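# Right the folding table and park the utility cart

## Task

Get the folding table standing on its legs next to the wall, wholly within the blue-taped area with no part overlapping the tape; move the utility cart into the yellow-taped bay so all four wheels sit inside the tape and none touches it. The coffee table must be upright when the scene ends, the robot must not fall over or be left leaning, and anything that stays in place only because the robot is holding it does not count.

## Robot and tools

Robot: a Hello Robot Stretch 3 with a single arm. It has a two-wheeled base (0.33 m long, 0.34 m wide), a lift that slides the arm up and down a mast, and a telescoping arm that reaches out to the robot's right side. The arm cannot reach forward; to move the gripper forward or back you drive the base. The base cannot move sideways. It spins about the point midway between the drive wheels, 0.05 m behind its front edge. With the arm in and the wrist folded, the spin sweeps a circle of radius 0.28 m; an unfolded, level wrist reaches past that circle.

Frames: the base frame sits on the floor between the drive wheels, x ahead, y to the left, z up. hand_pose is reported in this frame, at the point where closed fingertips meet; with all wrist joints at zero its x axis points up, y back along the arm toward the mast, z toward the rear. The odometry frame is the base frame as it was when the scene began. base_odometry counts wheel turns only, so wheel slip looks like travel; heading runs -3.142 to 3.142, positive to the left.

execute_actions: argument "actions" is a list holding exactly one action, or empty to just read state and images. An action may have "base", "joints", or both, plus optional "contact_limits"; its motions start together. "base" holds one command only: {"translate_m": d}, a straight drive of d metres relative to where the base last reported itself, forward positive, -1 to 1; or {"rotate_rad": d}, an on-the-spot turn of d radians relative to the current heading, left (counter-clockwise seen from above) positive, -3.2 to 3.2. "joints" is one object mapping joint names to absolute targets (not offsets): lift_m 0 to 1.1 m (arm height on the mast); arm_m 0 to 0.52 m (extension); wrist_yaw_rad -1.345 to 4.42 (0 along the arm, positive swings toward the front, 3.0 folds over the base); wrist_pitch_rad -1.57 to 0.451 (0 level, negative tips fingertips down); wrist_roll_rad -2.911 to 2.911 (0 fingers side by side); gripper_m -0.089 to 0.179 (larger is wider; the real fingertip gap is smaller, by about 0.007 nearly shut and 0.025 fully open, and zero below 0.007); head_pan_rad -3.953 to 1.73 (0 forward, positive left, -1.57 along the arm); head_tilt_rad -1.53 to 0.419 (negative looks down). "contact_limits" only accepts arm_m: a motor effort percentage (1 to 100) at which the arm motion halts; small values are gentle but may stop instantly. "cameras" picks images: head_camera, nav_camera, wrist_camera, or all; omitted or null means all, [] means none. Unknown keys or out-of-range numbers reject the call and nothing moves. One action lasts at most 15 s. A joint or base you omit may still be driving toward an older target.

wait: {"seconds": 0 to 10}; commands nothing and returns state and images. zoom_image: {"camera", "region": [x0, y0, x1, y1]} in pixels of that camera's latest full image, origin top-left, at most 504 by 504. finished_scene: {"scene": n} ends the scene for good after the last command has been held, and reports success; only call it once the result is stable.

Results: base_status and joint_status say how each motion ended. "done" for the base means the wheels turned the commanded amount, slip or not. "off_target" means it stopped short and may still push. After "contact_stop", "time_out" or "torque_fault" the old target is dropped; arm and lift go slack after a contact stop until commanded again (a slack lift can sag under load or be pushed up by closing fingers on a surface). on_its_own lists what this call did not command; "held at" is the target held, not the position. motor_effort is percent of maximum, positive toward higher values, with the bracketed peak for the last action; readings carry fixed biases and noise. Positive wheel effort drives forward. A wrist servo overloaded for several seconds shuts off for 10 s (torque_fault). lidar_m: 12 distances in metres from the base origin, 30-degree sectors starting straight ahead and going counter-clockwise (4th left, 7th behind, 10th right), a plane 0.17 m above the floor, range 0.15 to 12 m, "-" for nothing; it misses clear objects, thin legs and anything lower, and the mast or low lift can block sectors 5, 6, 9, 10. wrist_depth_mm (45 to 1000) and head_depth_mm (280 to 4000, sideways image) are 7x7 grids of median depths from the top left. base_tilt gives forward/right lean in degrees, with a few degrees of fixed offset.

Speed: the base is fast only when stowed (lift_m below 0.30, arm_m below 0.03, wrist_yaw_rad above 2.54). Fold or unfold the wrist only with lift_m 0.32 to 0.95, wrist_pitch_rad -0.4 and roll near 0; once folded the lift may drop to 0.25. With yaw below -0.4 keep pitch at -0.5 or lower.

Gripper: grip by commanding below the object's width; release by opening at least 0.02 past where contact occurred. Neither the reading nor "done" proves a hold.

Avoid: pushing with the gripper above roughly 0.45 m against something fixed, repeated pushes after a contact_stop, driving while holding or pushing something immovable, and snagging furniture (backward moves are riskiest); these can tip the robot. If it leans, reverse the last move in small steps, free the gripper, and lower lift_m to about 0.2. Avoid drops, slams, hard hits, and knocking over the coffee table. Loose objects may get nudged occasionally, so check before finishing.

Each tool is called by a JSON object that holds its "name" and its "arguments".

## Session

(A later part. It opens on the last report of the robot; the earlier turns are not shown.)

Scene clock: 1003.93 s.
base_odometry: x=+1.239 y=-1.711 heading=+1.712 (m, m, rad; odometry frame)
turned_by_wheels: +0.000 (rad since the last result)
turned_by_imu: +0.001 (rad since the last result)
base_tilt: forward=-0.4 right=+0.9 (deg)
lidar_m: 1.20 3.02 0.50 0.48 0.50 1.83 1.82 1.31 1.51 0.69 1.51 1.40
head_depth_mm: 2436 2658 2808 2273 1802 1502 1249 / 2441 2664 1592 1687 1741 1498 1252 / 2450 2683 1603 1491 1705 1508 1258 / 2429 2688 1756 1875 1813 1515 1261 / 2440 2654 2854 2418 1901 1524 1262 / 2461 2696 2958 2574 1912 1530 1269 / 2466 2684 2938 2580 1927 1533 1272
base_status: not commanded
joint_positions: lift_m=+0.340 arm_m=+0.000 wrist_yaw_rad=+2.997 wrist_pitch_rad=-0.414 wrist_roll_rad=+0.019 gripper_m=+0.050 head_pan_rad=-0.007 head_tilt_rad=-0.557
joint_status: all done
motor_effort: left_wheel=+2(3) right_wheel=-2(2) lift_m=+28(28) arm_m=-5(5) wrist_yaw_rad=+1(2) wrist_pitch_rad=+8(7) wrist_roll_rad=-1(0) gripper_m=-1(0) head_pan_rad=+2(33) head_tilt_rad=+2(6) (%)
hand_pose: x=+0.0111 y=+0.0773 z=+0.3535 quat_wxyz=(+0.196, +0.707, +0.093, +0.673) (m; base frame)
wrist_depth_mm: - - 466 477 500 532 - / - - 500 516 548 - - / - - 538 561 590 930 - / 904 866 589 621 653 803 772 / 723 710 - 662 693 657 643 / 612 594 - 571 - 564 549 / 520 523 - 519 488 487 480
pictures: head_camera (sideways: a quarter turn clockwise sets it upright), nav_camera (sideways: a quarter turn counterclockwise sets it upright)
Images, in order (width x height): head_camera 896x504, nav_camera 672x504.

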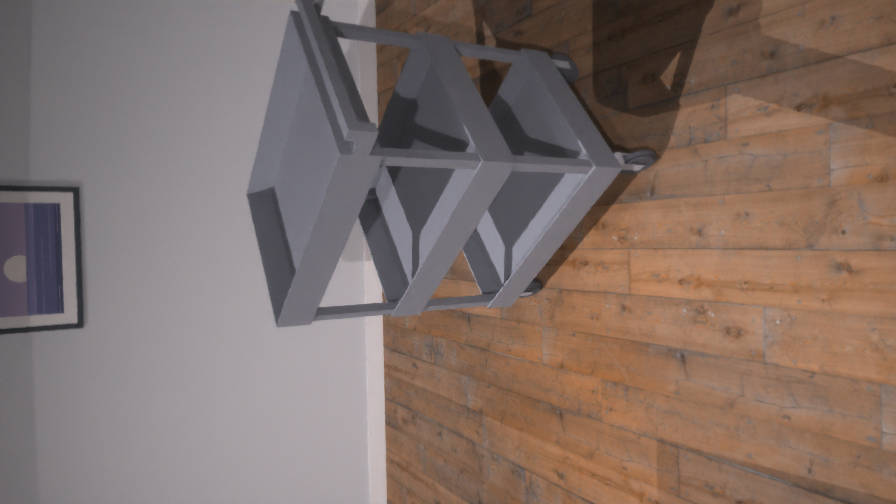

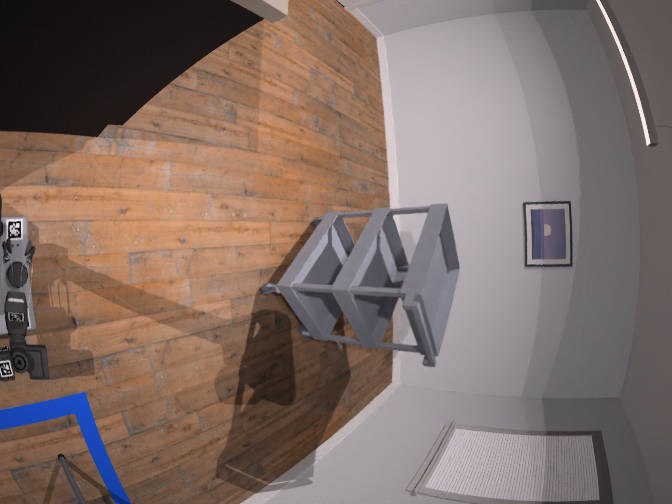

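{"name": "execute_actions", "arguments": {"actions": [{"base":{"rotate_rad":0.27},"joints":{"lift_m":0.28}}], "cameras": []}}

{"name": "execute_actions", "arguments": {"actions": [{"base":{"translate_m":1.0}}], "cameras": []}}

{"name": "execute_actions", "arguments": {"actions": [{"base":{"rotate_rad":-0.27},"joints":{"head_tilt_rad":-0.9}}], "cameras": ["head_camera","nav_camera"]}}

Scene clock: 1125.63 s.
base_odometry: x=+1.239 y=-1.711 heading=+1.981 (m, m, rad; odometry frame)
turned_by_wheels: +0.270 (rad since the last result)
turned_by_imu: +0.267 (rad since the last result)
base_tilt: forward=-0.4 right=+0.8 (deg)
lidar_m: 1.39 0.55 0.48 0.48 1.83 1.82 1.82 1.31 0.69 1.46 1.69 1.20
head_depth_mm: 2341 2566 1582 1588 1593 1492 1250 / 2419 2638 1658 1813 1755 1498 1255 / 2492 2717 2961 2420 1882 1505 1260 / 2530 2770 3086 2550 1903 1518 1262 / 2635 2875 3190 2566 1907 1511 1270 / 2679 2981 3244 2577 1914 1528 1266 / 2726 3046 3339 2605 1917 1531 1280
base_status: done
joint_positions: lift_m=+0.280 arm_m=+0.000 wrist_yaw_rad=+2.998 wrist_pitch_rad=-0.414 wrist_roll_rad=+0.019 gripper_m=+0.050 head_pan_rad=-0.007 head_tilt_rad=-0.556
joint_status: all done
motor_effort: left_wheel=-1(5) right_wheel=+2(5) lift_m=+21(22) arm_m=-5(6) wrist_yaw_rad=+2(2) wrist_pitch_rad=+8(8) wrist_roll_rad=+0(0) gripper_m=-1(1) head_pan_rad=+2(2) head_tilt_rad=+2(2) (%)
hand_pose: x=+0.0110 y=+0.0772 z=+0.2936 quat_wxyz=(+0.196, +0.707, +0.094, +0.673) (m; base frame)
wrist_depth_mm: - - 498 472 465 453 440 / - - - 524 505 488 478 / - - 865 568 551 540 780 / 788 757 703 616 597 580 680 / 639 618 - 591 608 579 567 / 529 526 - 518 - 496 477 / 466 - - - 430 427 420
pictures: none
No camera images: the call's "cameras" was empty. Leave "cameras" out to get every camera's image.

Scene clock: 1130.63 s.
base_odometry: x=+0.839 y=-0.794 heading=+1.981 (m, m, rad; odometry frame)
turned_by_wheels: +0.000 (rad since the last result)
turned_by_imu: +0.000 (rad since the last result)
base_tilt: forward=-0.4 right=+0.9 (deg)
lidar_m: 1.97 2.28 2.03 1.16 0.67 0.62 2.28 1.76 1.72 0.48 0.47 0.51
head_depth_mm: 1571 1709 1874 2063 811 904 1060 / 1619 1758 1934 2141 1878 1503 1226 / 1658 1816 1993 2222 1892 1502 1260 / 1710 1874 2063 2277 1896 1515 1262 / 1755 1932 2136 2336 1913 1518 1265 / 1805 1992 2202 2405 1920 1527 1269 / 1864 2053 2283 2487 1925 1533 1276
base_status: done
joint_positions: lift_m=+0.280 arm_m=+0.000 wrist_yaw_rad=+2.998 wrist_pitch_rad=-0.415 wrist_roll_rad=+0.019 gripper_m=+0.050 head_pan_rad=-0.007 head_tilt_rad=-0.556
joint_status: not commanded
motor_effort: left_wheel=-1(4) right_wheel=+2(6) lift_m=+21(21) arm_m=-4(5) wrist_yaw_rad=+1(2) wrist_pitch_rad=+8(8) wrist_roll_rad=-1(0) gripper_m=+0(1) head_pan_rad=+2(2) head_tilt_rad=+2(2) (%)
hand_pose: x=+0.0109 y=+0.0772 z=+0.2936 quat_wxyz=(+0.196, +0.707, +0.094, +0.673) (m; base frame)
wrist_depth_mm: 603 - - - - - - / 633 - - - - - - / 666 - 952 919 919 879 838 / 690 757 759 731 710 697 682 / 638 628 - 590 600 581 559 / 533 532 - 527 - 492 483 / 465 - - - 435 426 419
pictures: none
No camera images: the call's "cameras" was empty. Leave "cameras" out to get every camera's image.

Scene clock: 1131.90 s.
base_odometry: x=+0.839 y=-0.794 heading=+1.711 (m, m, rad; odometry frame)
turned_by_wheels: -0.270 (rad since the last result)
turned_by_imu: -0.265 (rad since the last result)
base_tilt: forward=-0.5 right=+0.9 (deg)
lidar_m: 0.58 2.04 2.08 2.03 0.82 0.62 0.84 1.36 1.36 1.71 0.47 0.47
head_depth_mm: 1731 894 761 976 895 1111 1098 / 1731 1876 717 1039 1181 1195 1103 / 1730 1943 815 1027 1276 1240 1106 / 1744 1997 2022 1674 1434 1252 1109 / 1732 1993 2032 1681 1438 1252 1113 / 1732 1996 2061 1694 1448 1256 1113 / 1725 2006 2068 1703 1455 1264 1121
base_status: done
joint_positions: lift_m=+0.280 arm_m=+0.000 wrist_yaw_rad=+2.998 wrist_pitch_rad=-0.415 wrist_roll_rad=+0.019 gripper_m=+0.050 head_pan_rad=-0.007 head_tilt_rad=-0.889
joint_status: all done
motor_effort: left_wheel=+2(7) right_wheel=-1(4) lift_m=+21(21) arm_m=-5(5) wrist_yaw_rad=+1(1) wrist_pitch_rad=+8(8) wrist_roll_rad=+0(0) gripper_m=+0(1) head_pan_rad=+3(2) head_tilt_rad=-4(20) (%)
hand_pose: x=+0.0109 y=+0.0772 z=+0.2936 quat_wxyz=(+0.196, +0.707, +0.094, +0.673) (m; base frame)
wrist_depth_mm: 862 - - - - - - / 879 - - - - - - / 925 - 962 911 906 897 861 / 765 743 744 755 724 682 677 / 633 624 - 606 612 572 563 / 534 524 - 521 - 492 480 / 463 - - - 433 423 423
pictures: head_camera (sideways: a quarter turn clockwise sets it upright), nav_camera (sideways: a quarter turn counterclockwise sets it upright)
Images, in order (width x height): head_camera 896x504, nav_camera 672x504.

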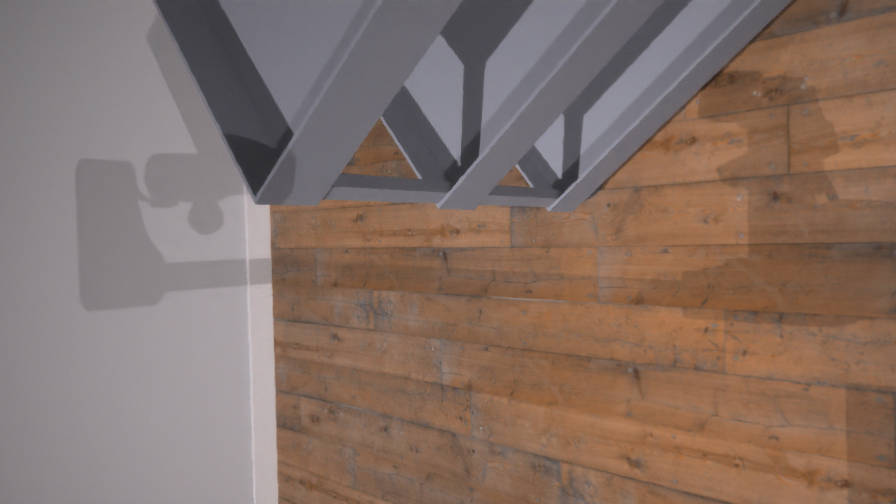

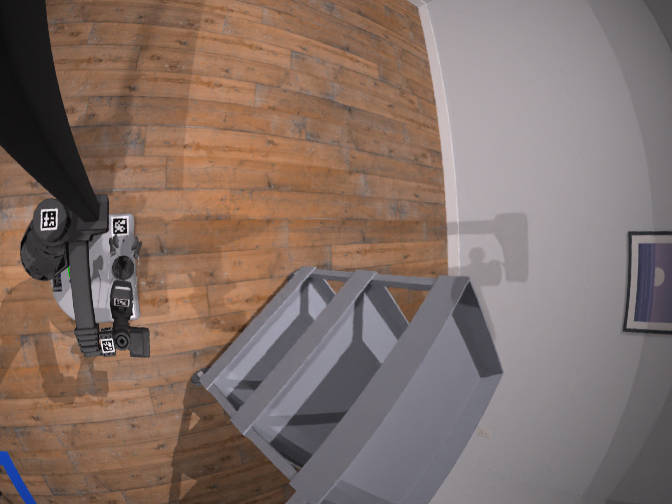

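{"name": "execute_actions", "arguments": {"actions": [{"base":{"rotate_rad":0.06}}], "cameras": []}}

{"name": "execute_actions", "arguments": {"actions": [{"base":{"translate_m":0.5}}], "cameras": []}}

{"name": "execute_actions", "arguments": {"actions": [{"joints":{"lift_m":0.31,"head_tilt_rad":-1.2,"head_pan_rad":-0.4}}], "cameras": ["head_camera","nav_camera"]}}

Scene clock: 1156.47 s.
base_odometry: x=+0.839 y=-0.794 heading=+1.771 (m, m, rad; odometry frame)
turned_by_wheels: +0.060 (rad since the last result)
turned_by_imu: +0.060 (rad since the last result)
base_tilt: forward=-0.3 right=+1.0 (deg)
lidar_m: 0.61 2.08 2.05 1.86 0.78 0.62 1.09 1.36 1.76 1.72 0.47 0.48
head_depth_mm: 1709 1851 760 996 912 1109 1097 / 1711 1899 729 1037 1200 1201 1101 / 1724 1996 1916 1091 1343 1246 1102 / 1737 2003 2021 1677 1431 1251 1110 / 1744 2010 2028 1693 1441 1251 1114 / 1756 2042 2063 1692 1444 1258 1116 / 1768 2050 2065 1702 1446 1258 1121
base_status: done
joint_positions: lift_m=+0.280 arm_m=+0.000 wrist_yaw_rad=+2.998 wrist_pitch_rad=-0.415 wrist_roll_rad=+0.019 gripper_m=+0.050 head_pan_rad=-0.007 head_tilt_rad=-0.889
joint_status: not commanded
motor_effort: left_wheel=-1(4) right_wheel=+2(3) lift_m=+21(21) arm_m=-5(5) wrist_yaw_rad=+1(1) wrist_pitch_rad=+8(8) wrist_roll_rad=-1(0) gripper_m=+0(1) head_pan_rad=+2(3) head_tilt_rad=-4(4) (%)
hand_pose: x=+0.0109 y=+0.0772 z=+0.2936 quat_wxyz=(+0.196, +0.707, +0.094, +0.673) (m; base frame)
wrist_depth_mm: 783 - - - - - - / 786 - - - - - - / 870 - 950 935 893 877 837 / 762 751 744 728 708 691 670 / 630 621 - 601 601 567 562 / 539 523 - 517 - 493 482 / 453 - - - 433 427 422
pictures: none
No camera images: the call's "cameras" was empty. Leave "cameras" out to get every camera's image.

Scene clock: 1159.80 s.
base_odometry: x=+0.740 y=-0.304 heading=+1.771 (m, m, rad; odometry frame)
turned_by_wheels: +0.000 (rad since the last result)
turned_by_imu: +0.000 (rad since the last result)
base_tilt: forward=-0.3 right=+0.8 (deg)
lidar_m: 1.47 1.55 2.02 1.97 1.44 1.10 1.10 1.77 0.29 0.20 0.18 0.19
head_depth_mm: 1271 1462 1738 1647 1410 462 437 / 1278 1469 1737 1656 1415 1202 673 / 1286 1477 1754 1670 1421 1242 1105 / 1291 1494 1770 1673 1432 1245 1106 / 1303 1492 1788 1691 1440 1249 1112 / 1304 1509 1801 1690 1442 1255 1118 / 1312 1529 1829 1706 1449 1265 1122
base_status: done
joint_positions: lift_m=+0.280 arm_m=+0.000 wrist_yaw_rad=+2.998 wrist_pitch_rad=-0.415 wrist_roll_rad=+0.019 gripper_m=+0.050 head_pan_rad=-0.007 head_tilt_rad=-0.890
joint_status: not commanded
motor_effort: left_wheel=-1(5) right_wheel=+2(6) lift_m=+21(21) arm_m=-4(5) wrist_yaw_rad=+1(1) wrist_pitch_rad=+8(8) wrist_roll_rad=+0(0) gripper_m=+0(0) head_pan_rad=+3(2) head_tilt_rad=-4(4) (%)
hand_pose: x=+0.0109 y=+0.0772 z=+0.2936 quat_wxyz=(+0.196, +0.707, +0.094, +0.673) (m; base frame)
wrist_depth_mm: - - - - - - - / - - - - - - - / - - 959 919 915 880 846 / 782 737 744 726 706 699 676 / 630 628 - 610 597 576 561 / 542 517 - 516 - 492 481 / 460 - - - 431 428 422
pictures: none
No camera images: the call's "cameras" was empty. Leave "cameras" out to get every camera's image.

Scene clock: 1160.67 s.
base_odometry: x=+0.740 y=-0.304 heading=+1.771 (m, m, rad; odometry frame)
turned_by_wheels: +0.000 (rad since the last result)
turned_by_imu: +0.000 (rad since the last result)
base_tilt: forward=-0.4 right=+1.0 (deg)
lidar_m: 1.47 1.55 2.03 1.97 1.45 1.10 1.09 1.77 0.29 0.19 0.18 0.19
head_depth_mm: 1747 601 559 511 481 967 1072 / 1709 1656 555 514 764 980 - / 1644 1659 1509 508 792 1186 - / 1584 1669 1499 1384 1264 1188 - / 1520 1686 1517 1380 1272 1178 1105 / 1462 1655 1526 1392 1273 1181 1099 / 1403 1629 1535 1393 1281 1189 1105
base_status: not commanded
joint_positions: lift_m=+0.292 arm_m=+0.000 wrist_yaw_rad=+2.999 wrist_pitch_rad=-0.415 wrist_roll_rad=+0.019 gripper_m=+0.050 head_pan_rad=-0.393 head_tilt_rad=-1.185
joint_status: lift_m contact_stop (moved +0.012 of +0.030); the others done
on_its_own: lift_m is slack since a contact_stop, until your next command for it (your +0.310 is given up)
motor_effort: left_wheel=-2(2) right_wheel=+2(3) lift_m=+25(51) arm_m=-4(5) wrist_yaw_rad=+1(1) wrist_pitch_rad=+8(8) wrist_roll_rad=+0(0) gripper_m=+0(1) head_pan_rad=-3(25) head_tilt_rad=-5(20) (%)
hand_pose: x=+0.0108 y=+0.0772 z=+0.3057 quat_wxyz=(+0.196, +0.707, +0.094, +0.673) (m; base frame)
wrist_depth_mm: - - - - - - - / - - - - - - - / - - - 953 938 936 865 / 814 764 750 738 737 706 696 / 661 642 - 621 623 591 574 / 552 536 - 523 - 502 496 / 470 486 - - 446 435 429
pictures: head_camera (sideways: a quarter turn clockwise sets it upright), nav_camera (sideways: a quarter turn counterclockwise sets it upright)
Images, in order (width x height): head_camera 896x504, nav_camera 672x504.

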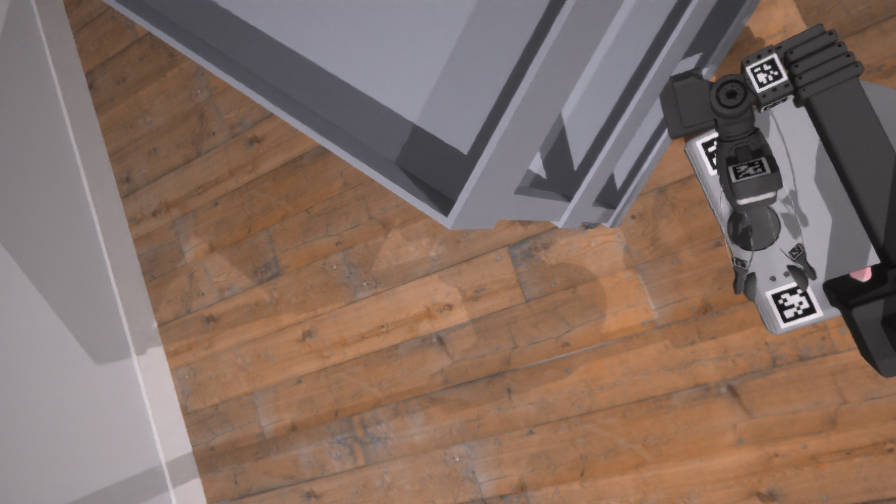

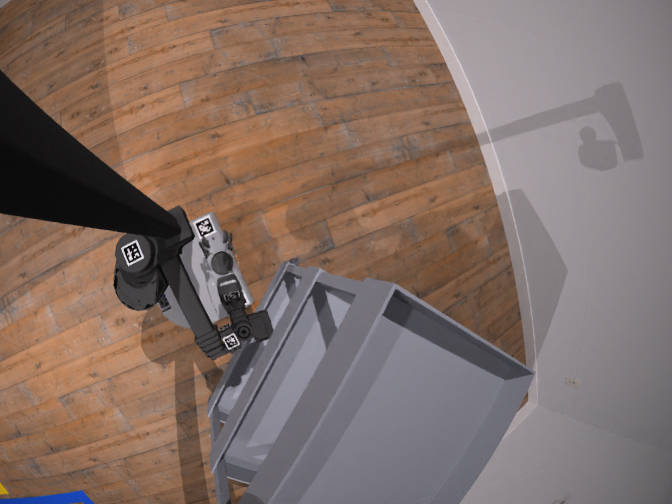

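{"name": "execute_actions", "arguments": {"actions": [{"joints":{"lift_m":0.24}}], "cameras": []}}

{"name": "execute_actions", "arguments": {"actions": [{"base":{"translate_m":0.15}}], "cameras": ["head_camera","nav_camera"]}}

Scene clock: 1189.13 s.
base_odometry: x=+0.740 y=-0.304 heading=+1.771 (m, m, rad; odometry frame)
turned_by_wheels: +0.000 (rad since the last result)
turned_by_imu: +0.001 (rad since the last result)
base_tilt: forward=-0.3 right=+0.9 (deg)
lidar_m: 1.47 1.56 2.03 1.98 1.45 1.10 1.09 1.77 0.29 0.20 0.18 0.19
head_depth_mm: 1752 603 559 512 481 965 1073 / 1711 1652 554 513 762 998 - / 1659 1655 1503 508 792 1187 - / 1581 1673 1506 1376 1267 1184 - / 1526 1676 1522 1376 1274 1176 1109 / 1463 1651 1530 1392 1274 1182 1103 / 1416 1627 1527 1397 1287 1187 1103
base_status: not commanded
joint_positions: lift_m=+0.240 arm_m=+0.000 wrist_yaw_rad=+2.999 wrist_pitch_rad=-0.415 wrist_roll_rad=+0.019 gripper_m=+0.050 head_pan_rad=-0.393 head_tilt_rad=-1.185
joint_status: all done
motor_effort: left_wheel=-1(1) right_wheel=+2(2) lift_m=+21(23) arm_m=-4(5) wrist_yaw_rad=+0(1) wrist_pitch_rad=+8(8) wrist_roll_rad=+0(0) gripper_m=+0(0) head_pan_rad=-3(3) head_tilt_rad=-5(6) (%)
hand_pose: x=+0.0108 y=+0.0772 z=+0.2535 quat_wxyz=(+0.196, +0.707, +0.094, +0.673) (m; base frame)
wrist_depth_mm: - - - - - - - / - - - - - - - / 915 - 858 839 808 794 767 / 725 673 674 669 641 629 606 / 566 566 - 543 545 523 509 / 480 490 - - - 445 434 / - - - - 390 381 383
pictures: none
No camera images: the call's "cameras" was empty. Leave "cameras" out to get every camera's image.

Scene clock: 1190.97 s.
base_odometry: x=+0.710 y=-0.157 heading=+1.771 (m, m, rad; odometry frame)
turned_by_wheels: +0.000 (rad since the last result)
turned_by_imu: +0.000 (rad since the last result)
base_tilt: forward=-0.4 right=+0.9 (deg)
lidar_m: 1.32 1.40 2.00 1.97 1.64 1.25 1.24 2.36 0.23 0.17 0.17 0.17
head_depth_mm: 1633 1640 1486 505 470 746 1067 / 1556 1654 1490 1368 490 752 - / 1493 1650 1504 1376 1261 1177 - / 1425 1624 1507 1376 1262 1185 - / 1365 1603 1520 1386 1271 1177 1106 / 1310 1576 1523 1389 1279 1182 1102 / 1271 1516 1523 1400 1278 1188 1105
base_status: done
joint_positions: lift_m=+0.240 arm_m=+0.000 wrist_yaw_rad=+2.999 wrist_pitch_rad=-0.415 wrist_roll_rad=+0.019 gripper_m=+0.050 head_pan_rad=-0.394 head_tilt_rad=-1.187
joint_status: not commanded
motor_effort: left_wheel=+0(7) right_wheel=+2(20) lift_m=+21(22) arm_m=-3(4) wrist_yaw_rad=+1(1) wrist_pitch_rad=+8(8) wrist_roll_rad=+0(1) gripper_m=+0(0) head_pan_rad=-3(3) head_tilt_rad=-5(6) (%)
hand_pose: x=+0.0107 y=+0.0772 z=+0.2534 quat_wxyz=(+0.196, +0.707, +0.095, +0.673) (m; base frame)
wrist_depth_mm: - - - - - - - / - - - - - - - / 926 - 850 857 805 789 768 / 706 687 672 670 647 621 612 / 575 555 - 534 547 525 513 / 483 494 - - - 443 432 / - - - - 391 384 380
pictures: head_camera (sideways: a quarter turn clockwise sets it upright), nav_camera (sideways: a quarter turn counterclockwise sets it upright)
Images, in order (width x height): head_camera 896x504, nav_camera 672x504.

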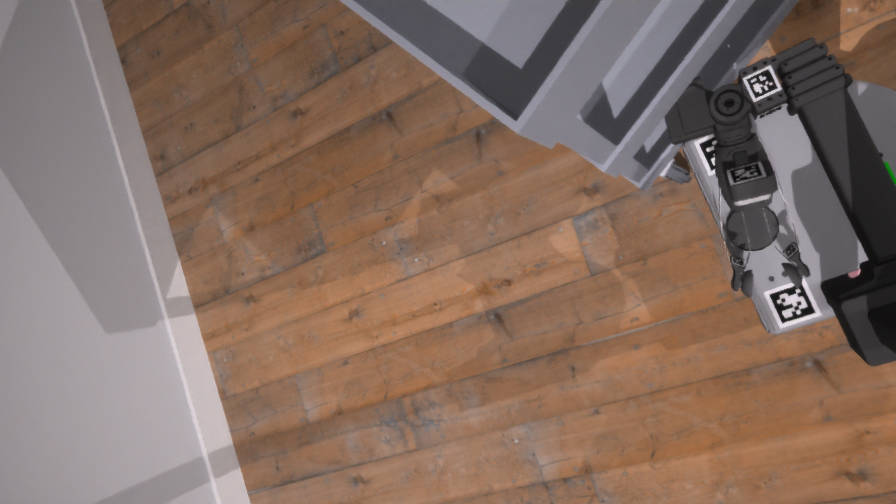

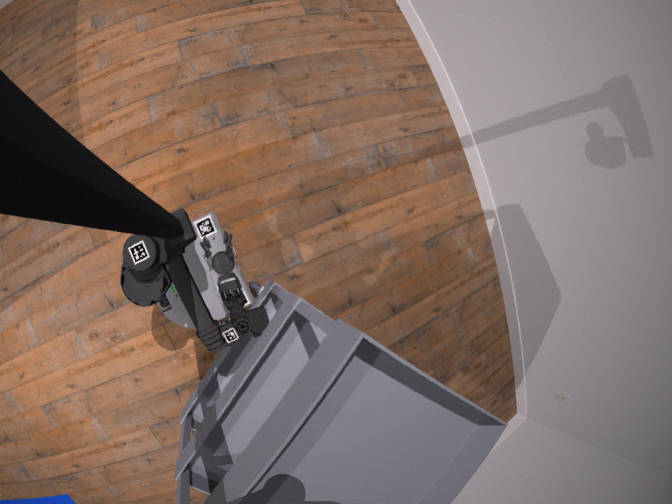

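{"name": "execute_actions", "arguments": {"actions": [{"base":{"translate_m":0.15}}], "cameras": ["head_camera","nav_camera"]}}

Scene clock: 1196.53 s.
base_odometry: x=+0.680 y=-0.011 heading=+1.770 (m, m, rad; odometry frame)
turned_by_wheels: -0.001 (rad since the last result)
turned_by_imu: -0.256 (rad since the last result)
base_tilt: forward=-0.3 right=+1.0 (deg)
lidar_m: 1.22 1.22 1.46 1.98 1.98 1.49 1.34 1.99 0.28 0.17 0.16 1.37
head_depth_mm: 1795 1637 1490 795 465 755 1075 / 1749 1643 1489 1358 807 752 - / 1610 1660 1497 1369 1263 1182 - / 1479 1643 1512 1378 1261 1186 - / 1377 1605 1511 1380 1276 1176 1109 / 1285 1522 1525 1388 1276 1180 1097 / 1202 1415 1533 1393 1277 1183 1104
base_status: translate_m off_target (by the wheels' count: +0.1498 of +0.1500)
joint_positions: lift_m=+0.240 arm_m=+0.000 wrist_yaw_rad=+2.999 wrist_pitch_rad=-0.416 wrist_roll_rad=+0.019 gripper_m=+0.050 head_pan_rad=-0.394 head_tilt_rad=-1.187
joint_status: not commanded
on_its_own: right_wheel is at rest, and its effort (+30) is outside its rest range (-18 to +18)
motor_effort: left_wheel=+2(7) right_wheel=+30(32) lift_m=+22(21) arm_m=-3(4) wrist_yaw_rad=+0(0) wrist_pitch_rad=+8(9) wrist_roll_rad=-1(0) gripper_m=-1(1) head_pan_rad=-3(3) head_tilt_rad=-4(5) (%)
hand_pose: x=+0.0106 y=+0.0772 z=+0.2533 quat_wxyz=(+0.196, +0.707, +0.095, +0.673) (m; base frame)
wrist_depth_mm: - - - - - - - / - - - - - - - / 942 - 860 830 813 799 762 / 712 687 674 652 648 628 622 / 568 567 - 539 550 520 509 / 483 488 - - - 443 438 / - - - - 393 384 377
pictures: head_camera (sideways: a quarter turn clockwise sets it upright), nav_camera (sideways: a quarter turn counterclockwise sets it upright)
Images, in order (width x height): head_camera 896x504, nav_camera 672x504.

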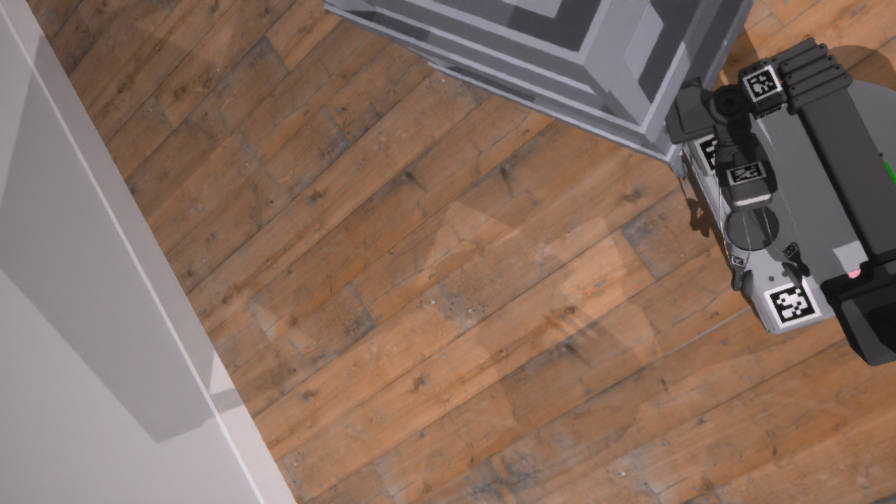

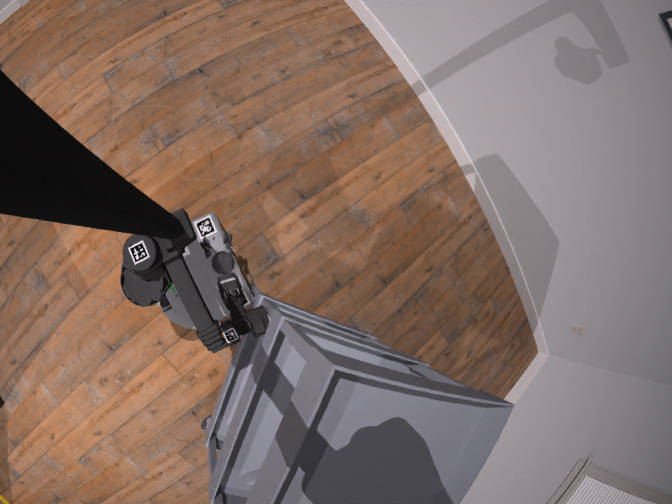

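{"name": "execute_actions", "arguments": {"actions": [{"base":{"translate_m":-0.25},"joints":{"head_tilt_rad":-0.95,"head_pan_rad":-0.6}}], "cameras": ["head_camera","nav_camera"]}}

Scene clock: 1207.07 s.
base_odometry: x=+0.730 y=-0.256 heading=+1.770 (m, m, rad; odometry frame)
turned_by_wheels: +0.000 (rad since the last result)
turned_by_imu: +0.002 (rad since the last result)
base_tilt: forward=-0.3 right=+0.9 (deg)
lidar_m: 1.46 1.46 1.75 1.92 1.95 1.22 1.10 2.98 1.81 0.36 0.32 0.32
head_depth_mm: 1773 782 703 597 818 806 1086 / 1937 797 706 601 824 1024 1117 / 2024 802 712 603 839 1077 1094 / 1844 2084 713 590 775 1160 1094 / 1672 1924 1891 1604 1388 1229 1103 / 1534 1731 1845 1610 1395 1238 1101 / 1413 1572 1767 1622 1401 1235 1109
base_status: done
joint_positions: lift_m=+0.240 arm_m=+0.000 wrist_yaw_rad=+2.999 wrist_pitch_rad=-0.416 wrist_roll_rad=+0.019 gripper_m=+0.050 head_pan_rad=-0.593 head_tilt_rad=-0.951
joint_status: all done
motor_effort: left_wheel=+2(6) right_wheel=-1(23) lift_m=+22(22) arm_m=-4(4) wrist_yaw_rad=+0(1) wrist_pitch_rad=+9(9) wrist_roll_rad=+0(0) gripper_m=-1(1) head_pan_rad=-3(18) head_tilt_rad=+0(14) (%)
hand_pose: x=+0.0106 y=+0.0772 z=+0.2533 quat_wxyz=(+0.196, +0.707, +0.095, +0.673) (m; base frame)
wrist_depth_mm: - - - - - - - / - - - - - - - / 925 - 856 834 803 789 778 / 713 688 673 662 638 629 621 / 576 555 - 550 547 520 511 / 484 487 - - - 444 435 / - - - - 388 386 378
pictures: head_camera (sideways: a quarter turn clockwise sets it upright), nav_camera (sideways: a quarter turn counterclockwise sets it upright)
Images, in order (width x height): head_camera 896x504, nav_camera 672x504.

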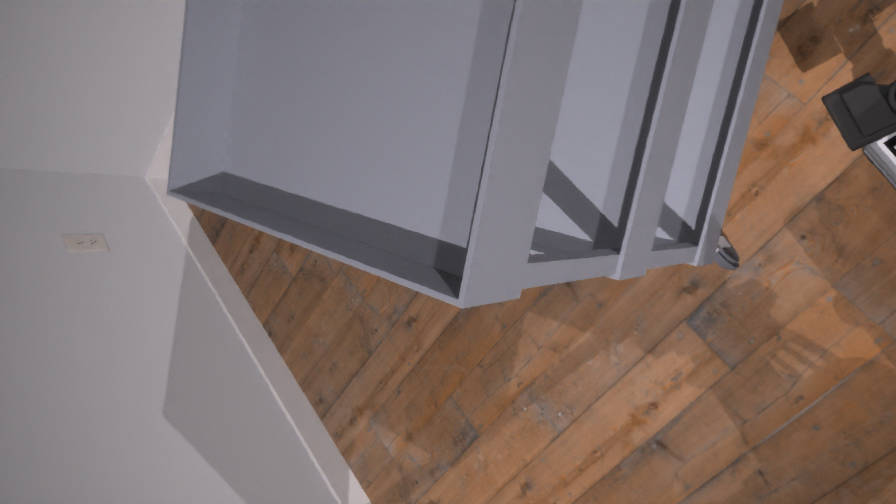

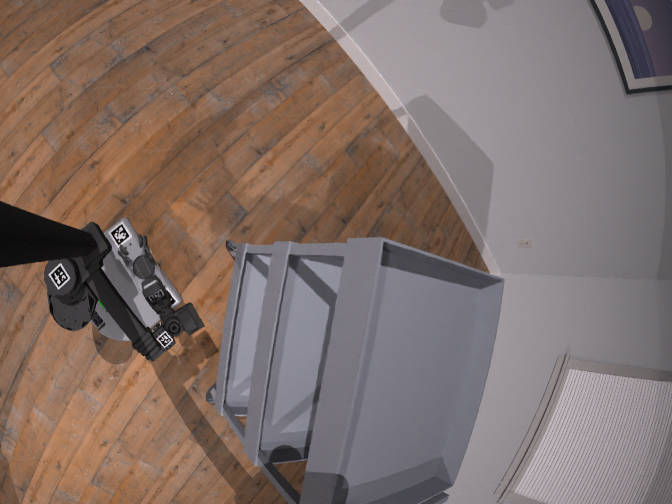

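{"name": "execute_actions", "arguments": {"actions": [{"base":{"rotate_rad":-0.2}}], "cameras": []}}

{"name": "execute_actions", "arguments": {"actions": [{"base":{"translate_m":-0.27}}], "cameras": []}}

{"name": "execute_actions", "arguments": {"actions": [{"base":{"rotate_rad":0.4},"joints":{"lift_m":0.34,"head_pan_rad":-1.45,"head_tilt_rad":-0.95}}], "cameras": ["head_camera","nav_camera"]}}

Scene clock: 1297.57 s.
base_odometry: x=+0.730 y=-0.256 heading=+1.570 (m, m, rad; odometry frame)
turned_by_wheels: -0.200 (rad since the last result)
turned_by_imu: -0.196 (rad since the last result)
base_tilt: forward=-0.4 right=+1.0 (deg)
lidar_m: 0.34 1.46 1.57 1.95 1.93 1.38 1.10 1.09 2.16 0.41 0.32 0.32
head_depth_mm: 1638 788 700 597 832 1068 1087 / 1734 791 705 600 837 1073 1114 / 1845 798 710 602 841 1089 1096 / 1959 803 713 606 842 1096 1096 / 1992 2101 699 609 715 1187 1098 / 1802 2004 1901 1546 1395 1229 1101 / 1614 1772 1852 1614 1405 1237 1111
base_status: done
joint_positions: lift_m=+0.240 arm_m=+0.000 wrist_yaw_rad=+2.999 wrist_pitch_rad=-0.416 wrist_roll_rad=+0.019 gripper_m=+0.050 head_pan_rad=-0.593 head_tilt_rad=-0.951
joint_status: not commanded
motor_effort: left_wheel=+2(7) right_wheel=-1(4) lift_m=+22(21) arm_m=-4(4) wrist_yaw_rad=+1(0) wrist_pitch_rad=+8(9) wrist_roll_rad=+0(0) gripper_m=+1(0) head_pan_rad=-3(3) head_tilt_rad=+0(0) (%)
hand_pose: x=+0.0106 y=+0.0772 z=+0.2533 quat_wxyz=(+0.196, +0.707, +0.095, +0.673) (m; base frame)
wrist_depth_mm: - - - - - - - / - - - - - - - / 931 - 880 851 819 786 752 / 702 684 678 664 634 625 610 / 574 567 - 535 544 518 509 / 480 492 - - - 447 434 / - - - - 391 383 380
pictures: none
No camera images: the call's "cameras" was empty. Leave "cameras" out to get every camera's image.

Scene clock: 1300.13 s.
base_odometry: x=+0.730 y=-0.526 heading=+1.570 (m, m, rad; odometry frame)
turned_by_wheels: +0.000 (rad since the last result)
turned_by_imu: +0.001 (rad since the last result)
base_tilt: forward=-0.3 right=+0.9 (deg)
lidar_m: 0.57 1.71 1.84 1.84 1.82 1.07 0.85 0.84 1.68 1.93 0.54 0.53
head_depth_mm: 1659 850 720 973 1243 1210 1088 / 1760 858 724 995 1237 1212 1113 / 1870 865 729 1004 1239 1219 1091 / 1987 867 680 1007 1270 1228 1094 / 2129 878 686 1013 1275 1224 1105 / 2053 868 693 993 1341 1232 1105 / 1893 1962 696 1580 1402 1237 1107
base_status: done
joint_positions: lift_m=+0.240 arm_m=+0.000 wrist_yaw_rad=+2.999 wrist_pitch_rad=-0.416 wrist_roll_rad=+0.019 gripper_m=+0.050 head_pan_rad=-0.593 head_tilt_rad=-0.951
joint_status: not commanded
motor_effort: left_wheel=+2(6) right_wheel=-1(5) lift_m=+22(21) arm_m=-5(4) wrist_yaw_rad=+1(0) wrist_pitch_rad=+8(8) wrist_roll_rad=-1(0) gripper_m=+0(0) head_pan_rad=-3(3) head_tilt_rad=+0(0) (%)
hand_pose: x=+0.0106 y=+0.0772 z=+0.2533 quat_wxyz=(+0.196, +0.707, +0.095, +0.673) (m; base frame)
wrist_depth_mm: - - - - - - - / - - - - - - - / 932 - 869 833 807 794 764 / 708 691 671 651 639 626 615 / 572 560 - 545 547 518 506 / 482 497 - - - 446 432 / - - - - 392 384 384
pictures: none
No camera images: the call's "cameras" was empty. Leave "cameras" out to get every camera's image.

Scene clock: 1301.87 s.
base_odometry: x=+0.730 y=-0.526 heading=+1.970 (m, m, rad; odometry frame)
turned_by_wheels: +0.400 (rad since the last result)
turned_by_imu: +0.394 (rad since the last result)
base_tilt: forward=-0.4 right=+0.9 (deg)
lidar_m: 1.71 1.77 1.89 1.82 1.20 0.87 0.84 1.69 1.98 0.55 0.53 0.55
head_depth_mm: 1671 1945 1847 1570 1368 1211 1089 / 1694 1931 1811 1581 1366 1212 - / 1721 790 765 1523 1329 1220 - / 1670 822 719 1017 1291 1228 1098 / 1687 878 691 1014 1231 1229 1103 / 1736 881 683 1015 1184 1212 1106 / 1773 887 727 978 940 1178 1107
base_status: done
joint_positions: lift_m=+0.340 arm_m=+0.000 wrist_yaw_rad=+2.999 wrist_pitch_rad=-0.416 wrist_roll_rad=+0.019 gripper_m=+0.050 head_pan_rad=-1.443 head_tilt_rad=-0.951
joint_status: all done
motor_effort: left_wheel=-1(5) right_wheel=+2(5) lift_m=+28(28) arm_m=-4(3) wrist_yaw_rad=+1(0) wrist_pitch_rad=+9(8) wrist_roll_rad=+0(0) gripper_m=-1(0) head_pan_rad=-3(34) head_tilt_rad=+0(0) (%)
hand_pose: x=+0.0106 y=+0.0772 z=+0.3530 quat_wxyz=(+0.196, +0.707, +0.095, +0.673) (m; base frame)
wrist_depth_mm: - - - - - - - / - - - - - - - / - - - - - - 967 / 890 857 841 811 816 787 781 / 724 700 - 668 704 655 646 / 610 602 - 580 - 557 544 / 525 525 - 522 491 485 480
pictures: head_camera (sideways: a quarter turn clockwise sets it upright), nav_camera (sideways: a quarter turn counterclockwise sets it upright)
Images, in order (width x height): head_camera 896x504, nav_camera 672x504.

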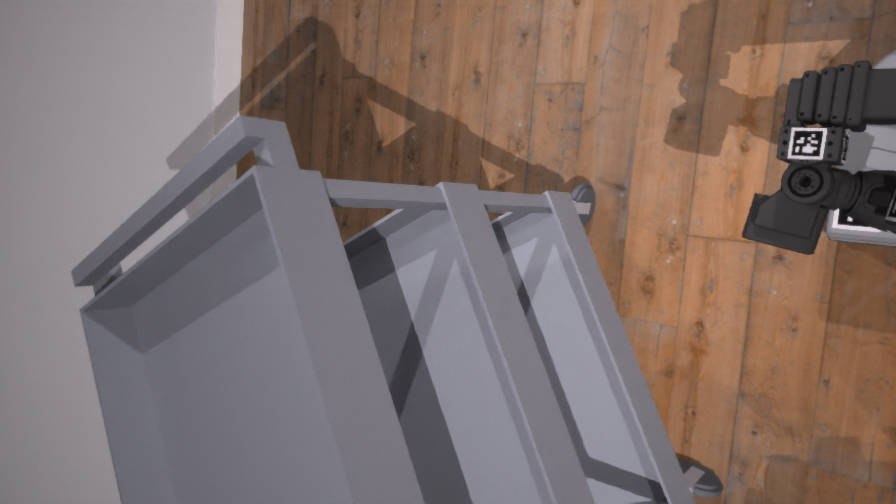

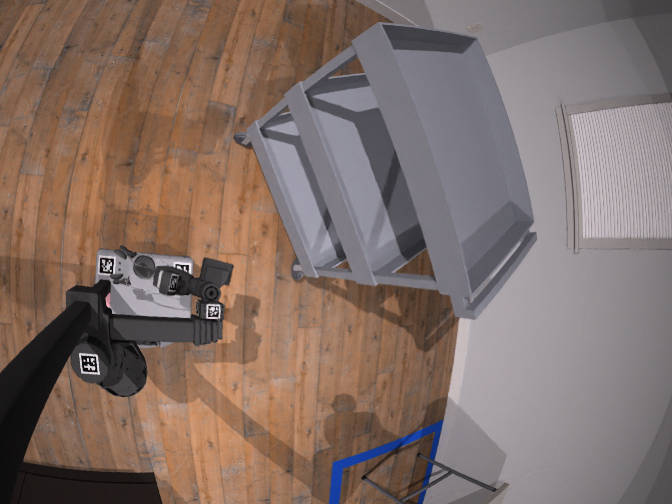

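{"name": "execute_actions", "arguments": {"actions": [{"joints":{"wrist_yaw_rad":0.0}}], "cameras": []}}

{"name": "execute_actions", "arguments": {"actions": [{"base":{"translate_m":0.04},"joints":{"wrist_pitch_rad":0.0,"lift_m":0.22,"gripper_m":0.13}}], "cameras": ["wrist_camera"]}}

Scene clock: 1326.07 s.
base_odometry: x=+0.730 y=-0.526 heading=+1.970 (m, m, rad; odometry frame)
turned_by_wheels: +0.000 (rad since the last result)
turned_by_imu: +0.001 (rad since the last result)
base_tilt: forward=-0.4 right=+0.9 (deg)
lidar_m: 1.71 1.77 1.89 1.82 1.19 0.87 0.84 1.69 1.98 0.55 0.53 0.55
head_depth_mm: 1673 1942 1839 1559 1365 1207 1087 / 1696 1940 1817 1572 1372 1214 - / 1707 791 767 1523 1333 1235 - / 1670 822 719 1022 1293 1219 1113 / 1692 878 691 1013 1228 1225 1103 / 1724 884 683 1015 1185 1216 1105 / 1786 888 728 980 941 1179 1111
base_status: not commanded
joint_positions: lift_m=+0.340 arm_m=+0.000 wrist_yaw_rad=+0.003 wrist_pitch_rad=-0.416 wrist_roll_rad=+0.019 gripper_m=+0.050 head_pan_rad=-1.443 head_tilt_rad=-0.951
joint_status: all done
motor_effort: left_wheel=-1(1) right_wheel=+2(2) lift_m=+28(28) arm_m=-4(4) wrist_yaw_rad=-2(3) wrist_pitch_rad=+9(9) wrist_roll_rad=+0(0) gripper_m=-1(0) head_pan_rad=-3(3) head_tilt_rad=+0(0) (%)
hand_pose: x=-0.0209 y=-0.3699 z=+0.3530 quat_wxyz=(+0.686, +0.146, -0.698, -0.147) (m; base frame)
wrist_depth_mm: - - - - - - - / - - - - - - - / - 701 726 - - - - / 618 602 573 791 839 786 762 / 494 490 406 652 685 657 653 / 351 376 - 542 - 566 564 / 351 497 503 500 495 491 483
pictures: none
No camera images: the call's "cameras" was empty. Leave "cameras" out to get every camera's image.

Scene clock: 1328.00 s.
base_odometry: x=+0.714 y=-0.489 heading=+1.970 (m, m, rad; odometry frame)
turned_by_wheels: +0.000 (rad since the last result)
turned_by_imu: +0.000 (rad since the last result)
base_tilt: forward=-0.4 right=+0.9 (deg)
lidar_m: 1.66 1.73 1.90 1.82 1.26 0.91 0.88 2.73 1.98 0.53 0.51 0.53
head_depth_mm: 1671 1950 1834 1570 1366 1208 1088 / 1696 1888 1766 1586 1369 1211 1123 / 1710 790 718 1008 1317 1243 - / 1634 845 698 1007 1264 1222 1110 / 1693 878 679 1013 1202 1230 1099 / 1745 883 724 994 1165 1209 1105 / 1799 874 729 975 924 1176 1110
base_status: done
joint_positions: lift_m=+0.220 arm_m=+0.000 wrist_yaw_rad=+0.002 wrist_pitch_rad=-0.026 wrist_roll_rad=+0.019 gripper_m=+0.130 head_pan_rad=-1.443 head_tilt_rad=-0.951
joint_status: all done
motor_effort: left_wheel=-1(2) right_wheel=+2(4) lift_m=+21(21) arm_m=-5(4) wrist_yaw_rad=-2(2) wrist_pitch_rad=+14(16) wrist_roll_rad=-1(0) gripper_m=+0(94) head_pan_rad=-3(3) head_tilt_rad=+0(0) (%)
hand_pose: x=-0.0208 y=-0.4008 z=+0.3282 quat_wxyz=(+0.701, +0.010, -0.713, -0.009) (m; base frame)
wrist_depth_mm: 238 259 293 331 - - - / 424 455 512 - - - - / - - - - - - - / - - - - - - - / 624 674 673 932 - - - / 528 537 500 390 773 - 728 / 403 303 338 397 589 591 575
pictures: wrist_camera
Images, in order (width x height): wrist_camera 644x364.

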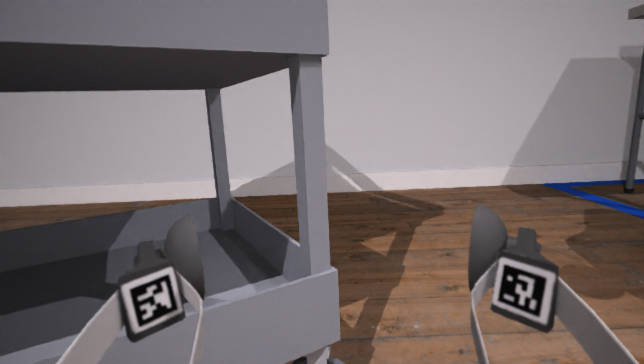

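{"name": "execute_actions", "arguments": {"actions": []}}

Scene clock: 1352.43 s.
base_odometry: x=+0.714 y=-0.489 heading=+1.970 (m, m, rad; odometry frame)
turned_by_wheels: +0.000 (rad since the last result)
turned_by_imu: +0.001 (rad since the last result)
base_tilt: forward=-0.3 right=+1.0 (deg)
lidar_m: 1.66 1.73 1.89 1.82 1.26 0.91 0.88 2.71 1.98 0.53 0.51 0.53
head_depth_mm: 1672 1945 1841 1567 1360 1212 1087 / 1695 1877 1773 1579 1373 1214 1120 / 1710 791 717 1007 1321 1243 - / 1644 843 699 1009 1264 1222 1111 / 1693 878 678 1015 1206 1228 1104 / 1746 884 725 994 1166 1210 1102 / 1801 875 728 977 923 1175 1108
base_status: done
joint_positions: lift_m=+0.220 arm_m=+0.000 wrist_yaw_rad=+0.002 wrist_pitch_rad=-0.026 wrist_roll_rad=+0.019 gripper_m=+0.130 head_pan_rad=-1.443 head_tilt_rad=-0.951
joint_status: all done
motor_effort: left_wheel=-1(2) right_wheel=+2(4) lift_m=+21(21) arm_m=-4(4) wrist_yaw_rad=-2(2) wrist_pitch_rad=+14(16) wrist_roll_rad=-1(0) gripper_m=+1(94) head_pan_rad=-3(3) head_tilt_rad=+0(0) (%)
hand_pose: x=-0.0208 y=-0.4008 z=+0.3282 quat_wxyz=(+0.701, +0.010, -0.713, -0.009) (m; base frame)
wrist_depth_mm: 239 260 289 332 - - - / 423 453 509 - - - - / - - - - - - - / - - - - - - - / 627 674 666 930 - - - / 523 538 498 387 765 - 737 / 404 301 340 398 598 579 564
pictures: head_camera (sideways: a quarter turn clockwise sets it upright), nav_camera (sideways: a quarter turn counterclockwise sets it upright), wrist_camera
Images, in order (width x height): head_camera 896x504, nav_camera 672x504, wrist_camera 644x364.

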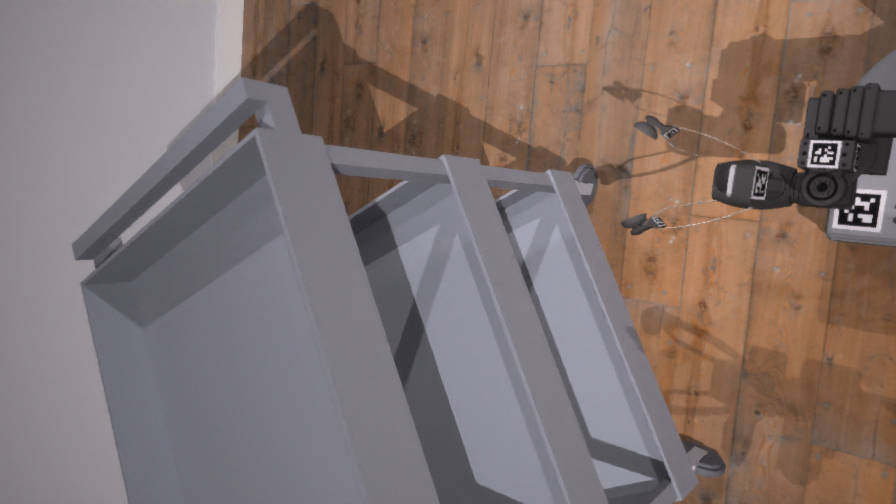

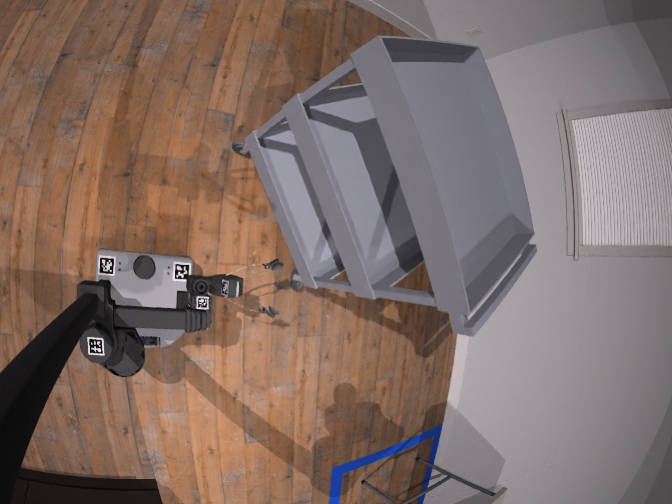

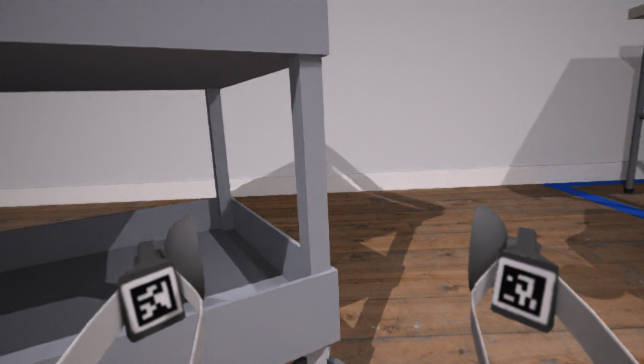

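{"name": "execute_actions", "arguments": {"actions": [{"joints":{"arm_m":0.2}}], "cameras": ["wrist_camera"]}}

Scene clock: 1358.47 s.
base_odometry: x=+0.714 y=-0.489 heading=+1.970 (m, m, rad; odometry frame)
turned_by_wheels: +0.000 (rad since the last result)
turned_by_imu: +0.001 (rad since the last result)
base_tilt: forward=-0.4 right=+0.8 (deg)
lidar_m: 1.67 1.73 1.89 1.82 1.26 0.91 0.88 2.72 1.98 0.53 0.51 0.53
head_depth_mm: 1668 1934 1846 1572 1364 1215 1085 / 1696 1871 1765 1573 1368 1212 1121 / 1717 791 718 1007 1342 1194 1125 / 1646 845 698 1010 1268 1219 1118 / 1688 877 680 1014 1202 1226 1102 / 1741 881 723 996 1167 1209 1106 / 1803 877 728 978 922 1180 1108
base_status: not commanded
joint_positions: lift_m=+0.220 arm_m=+0.200 wrist_yaw_rad=+0.001 wrist_pitch_rad=-0.025 wrist_roll_rad=+0.019 gripper_m=+0.130 head_pan_rad=-1.443 head_tilt_rad=-0.951
joint_status: all done
motor_effort: left_wheel=-1(1) right_wheel=+2(1) lift_m=+21(21) arm_m=+6(6) wrist_yaw_rad=-1(2) wrist_pitch_rad=+14(14) wrist_roll_rad=+0(0) gripper_m=+0(1) head_pan_rad=-3(3) head_tilt_rad=+0(0) (%)
hand_pose: x=-0.0211 y=-0.6002 z=+0.3283 quat_wxyz=(+0.701, +0.010, -0.713, -0.009) (m; base frame)
wrist_depth_mm: 198 205 192 - - - - / 429 465 - - - - - / - - - 165 - - - / - - - 169 - - - / - - - 173 - - - / 475 513 452 179 754 - 717 / 400 375 367 184 590 580 573
pictures: wrist_camera
Images, in order (width x height): wrist_camera 644x364.

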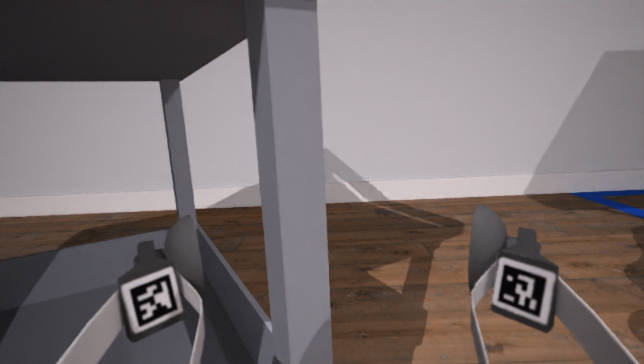

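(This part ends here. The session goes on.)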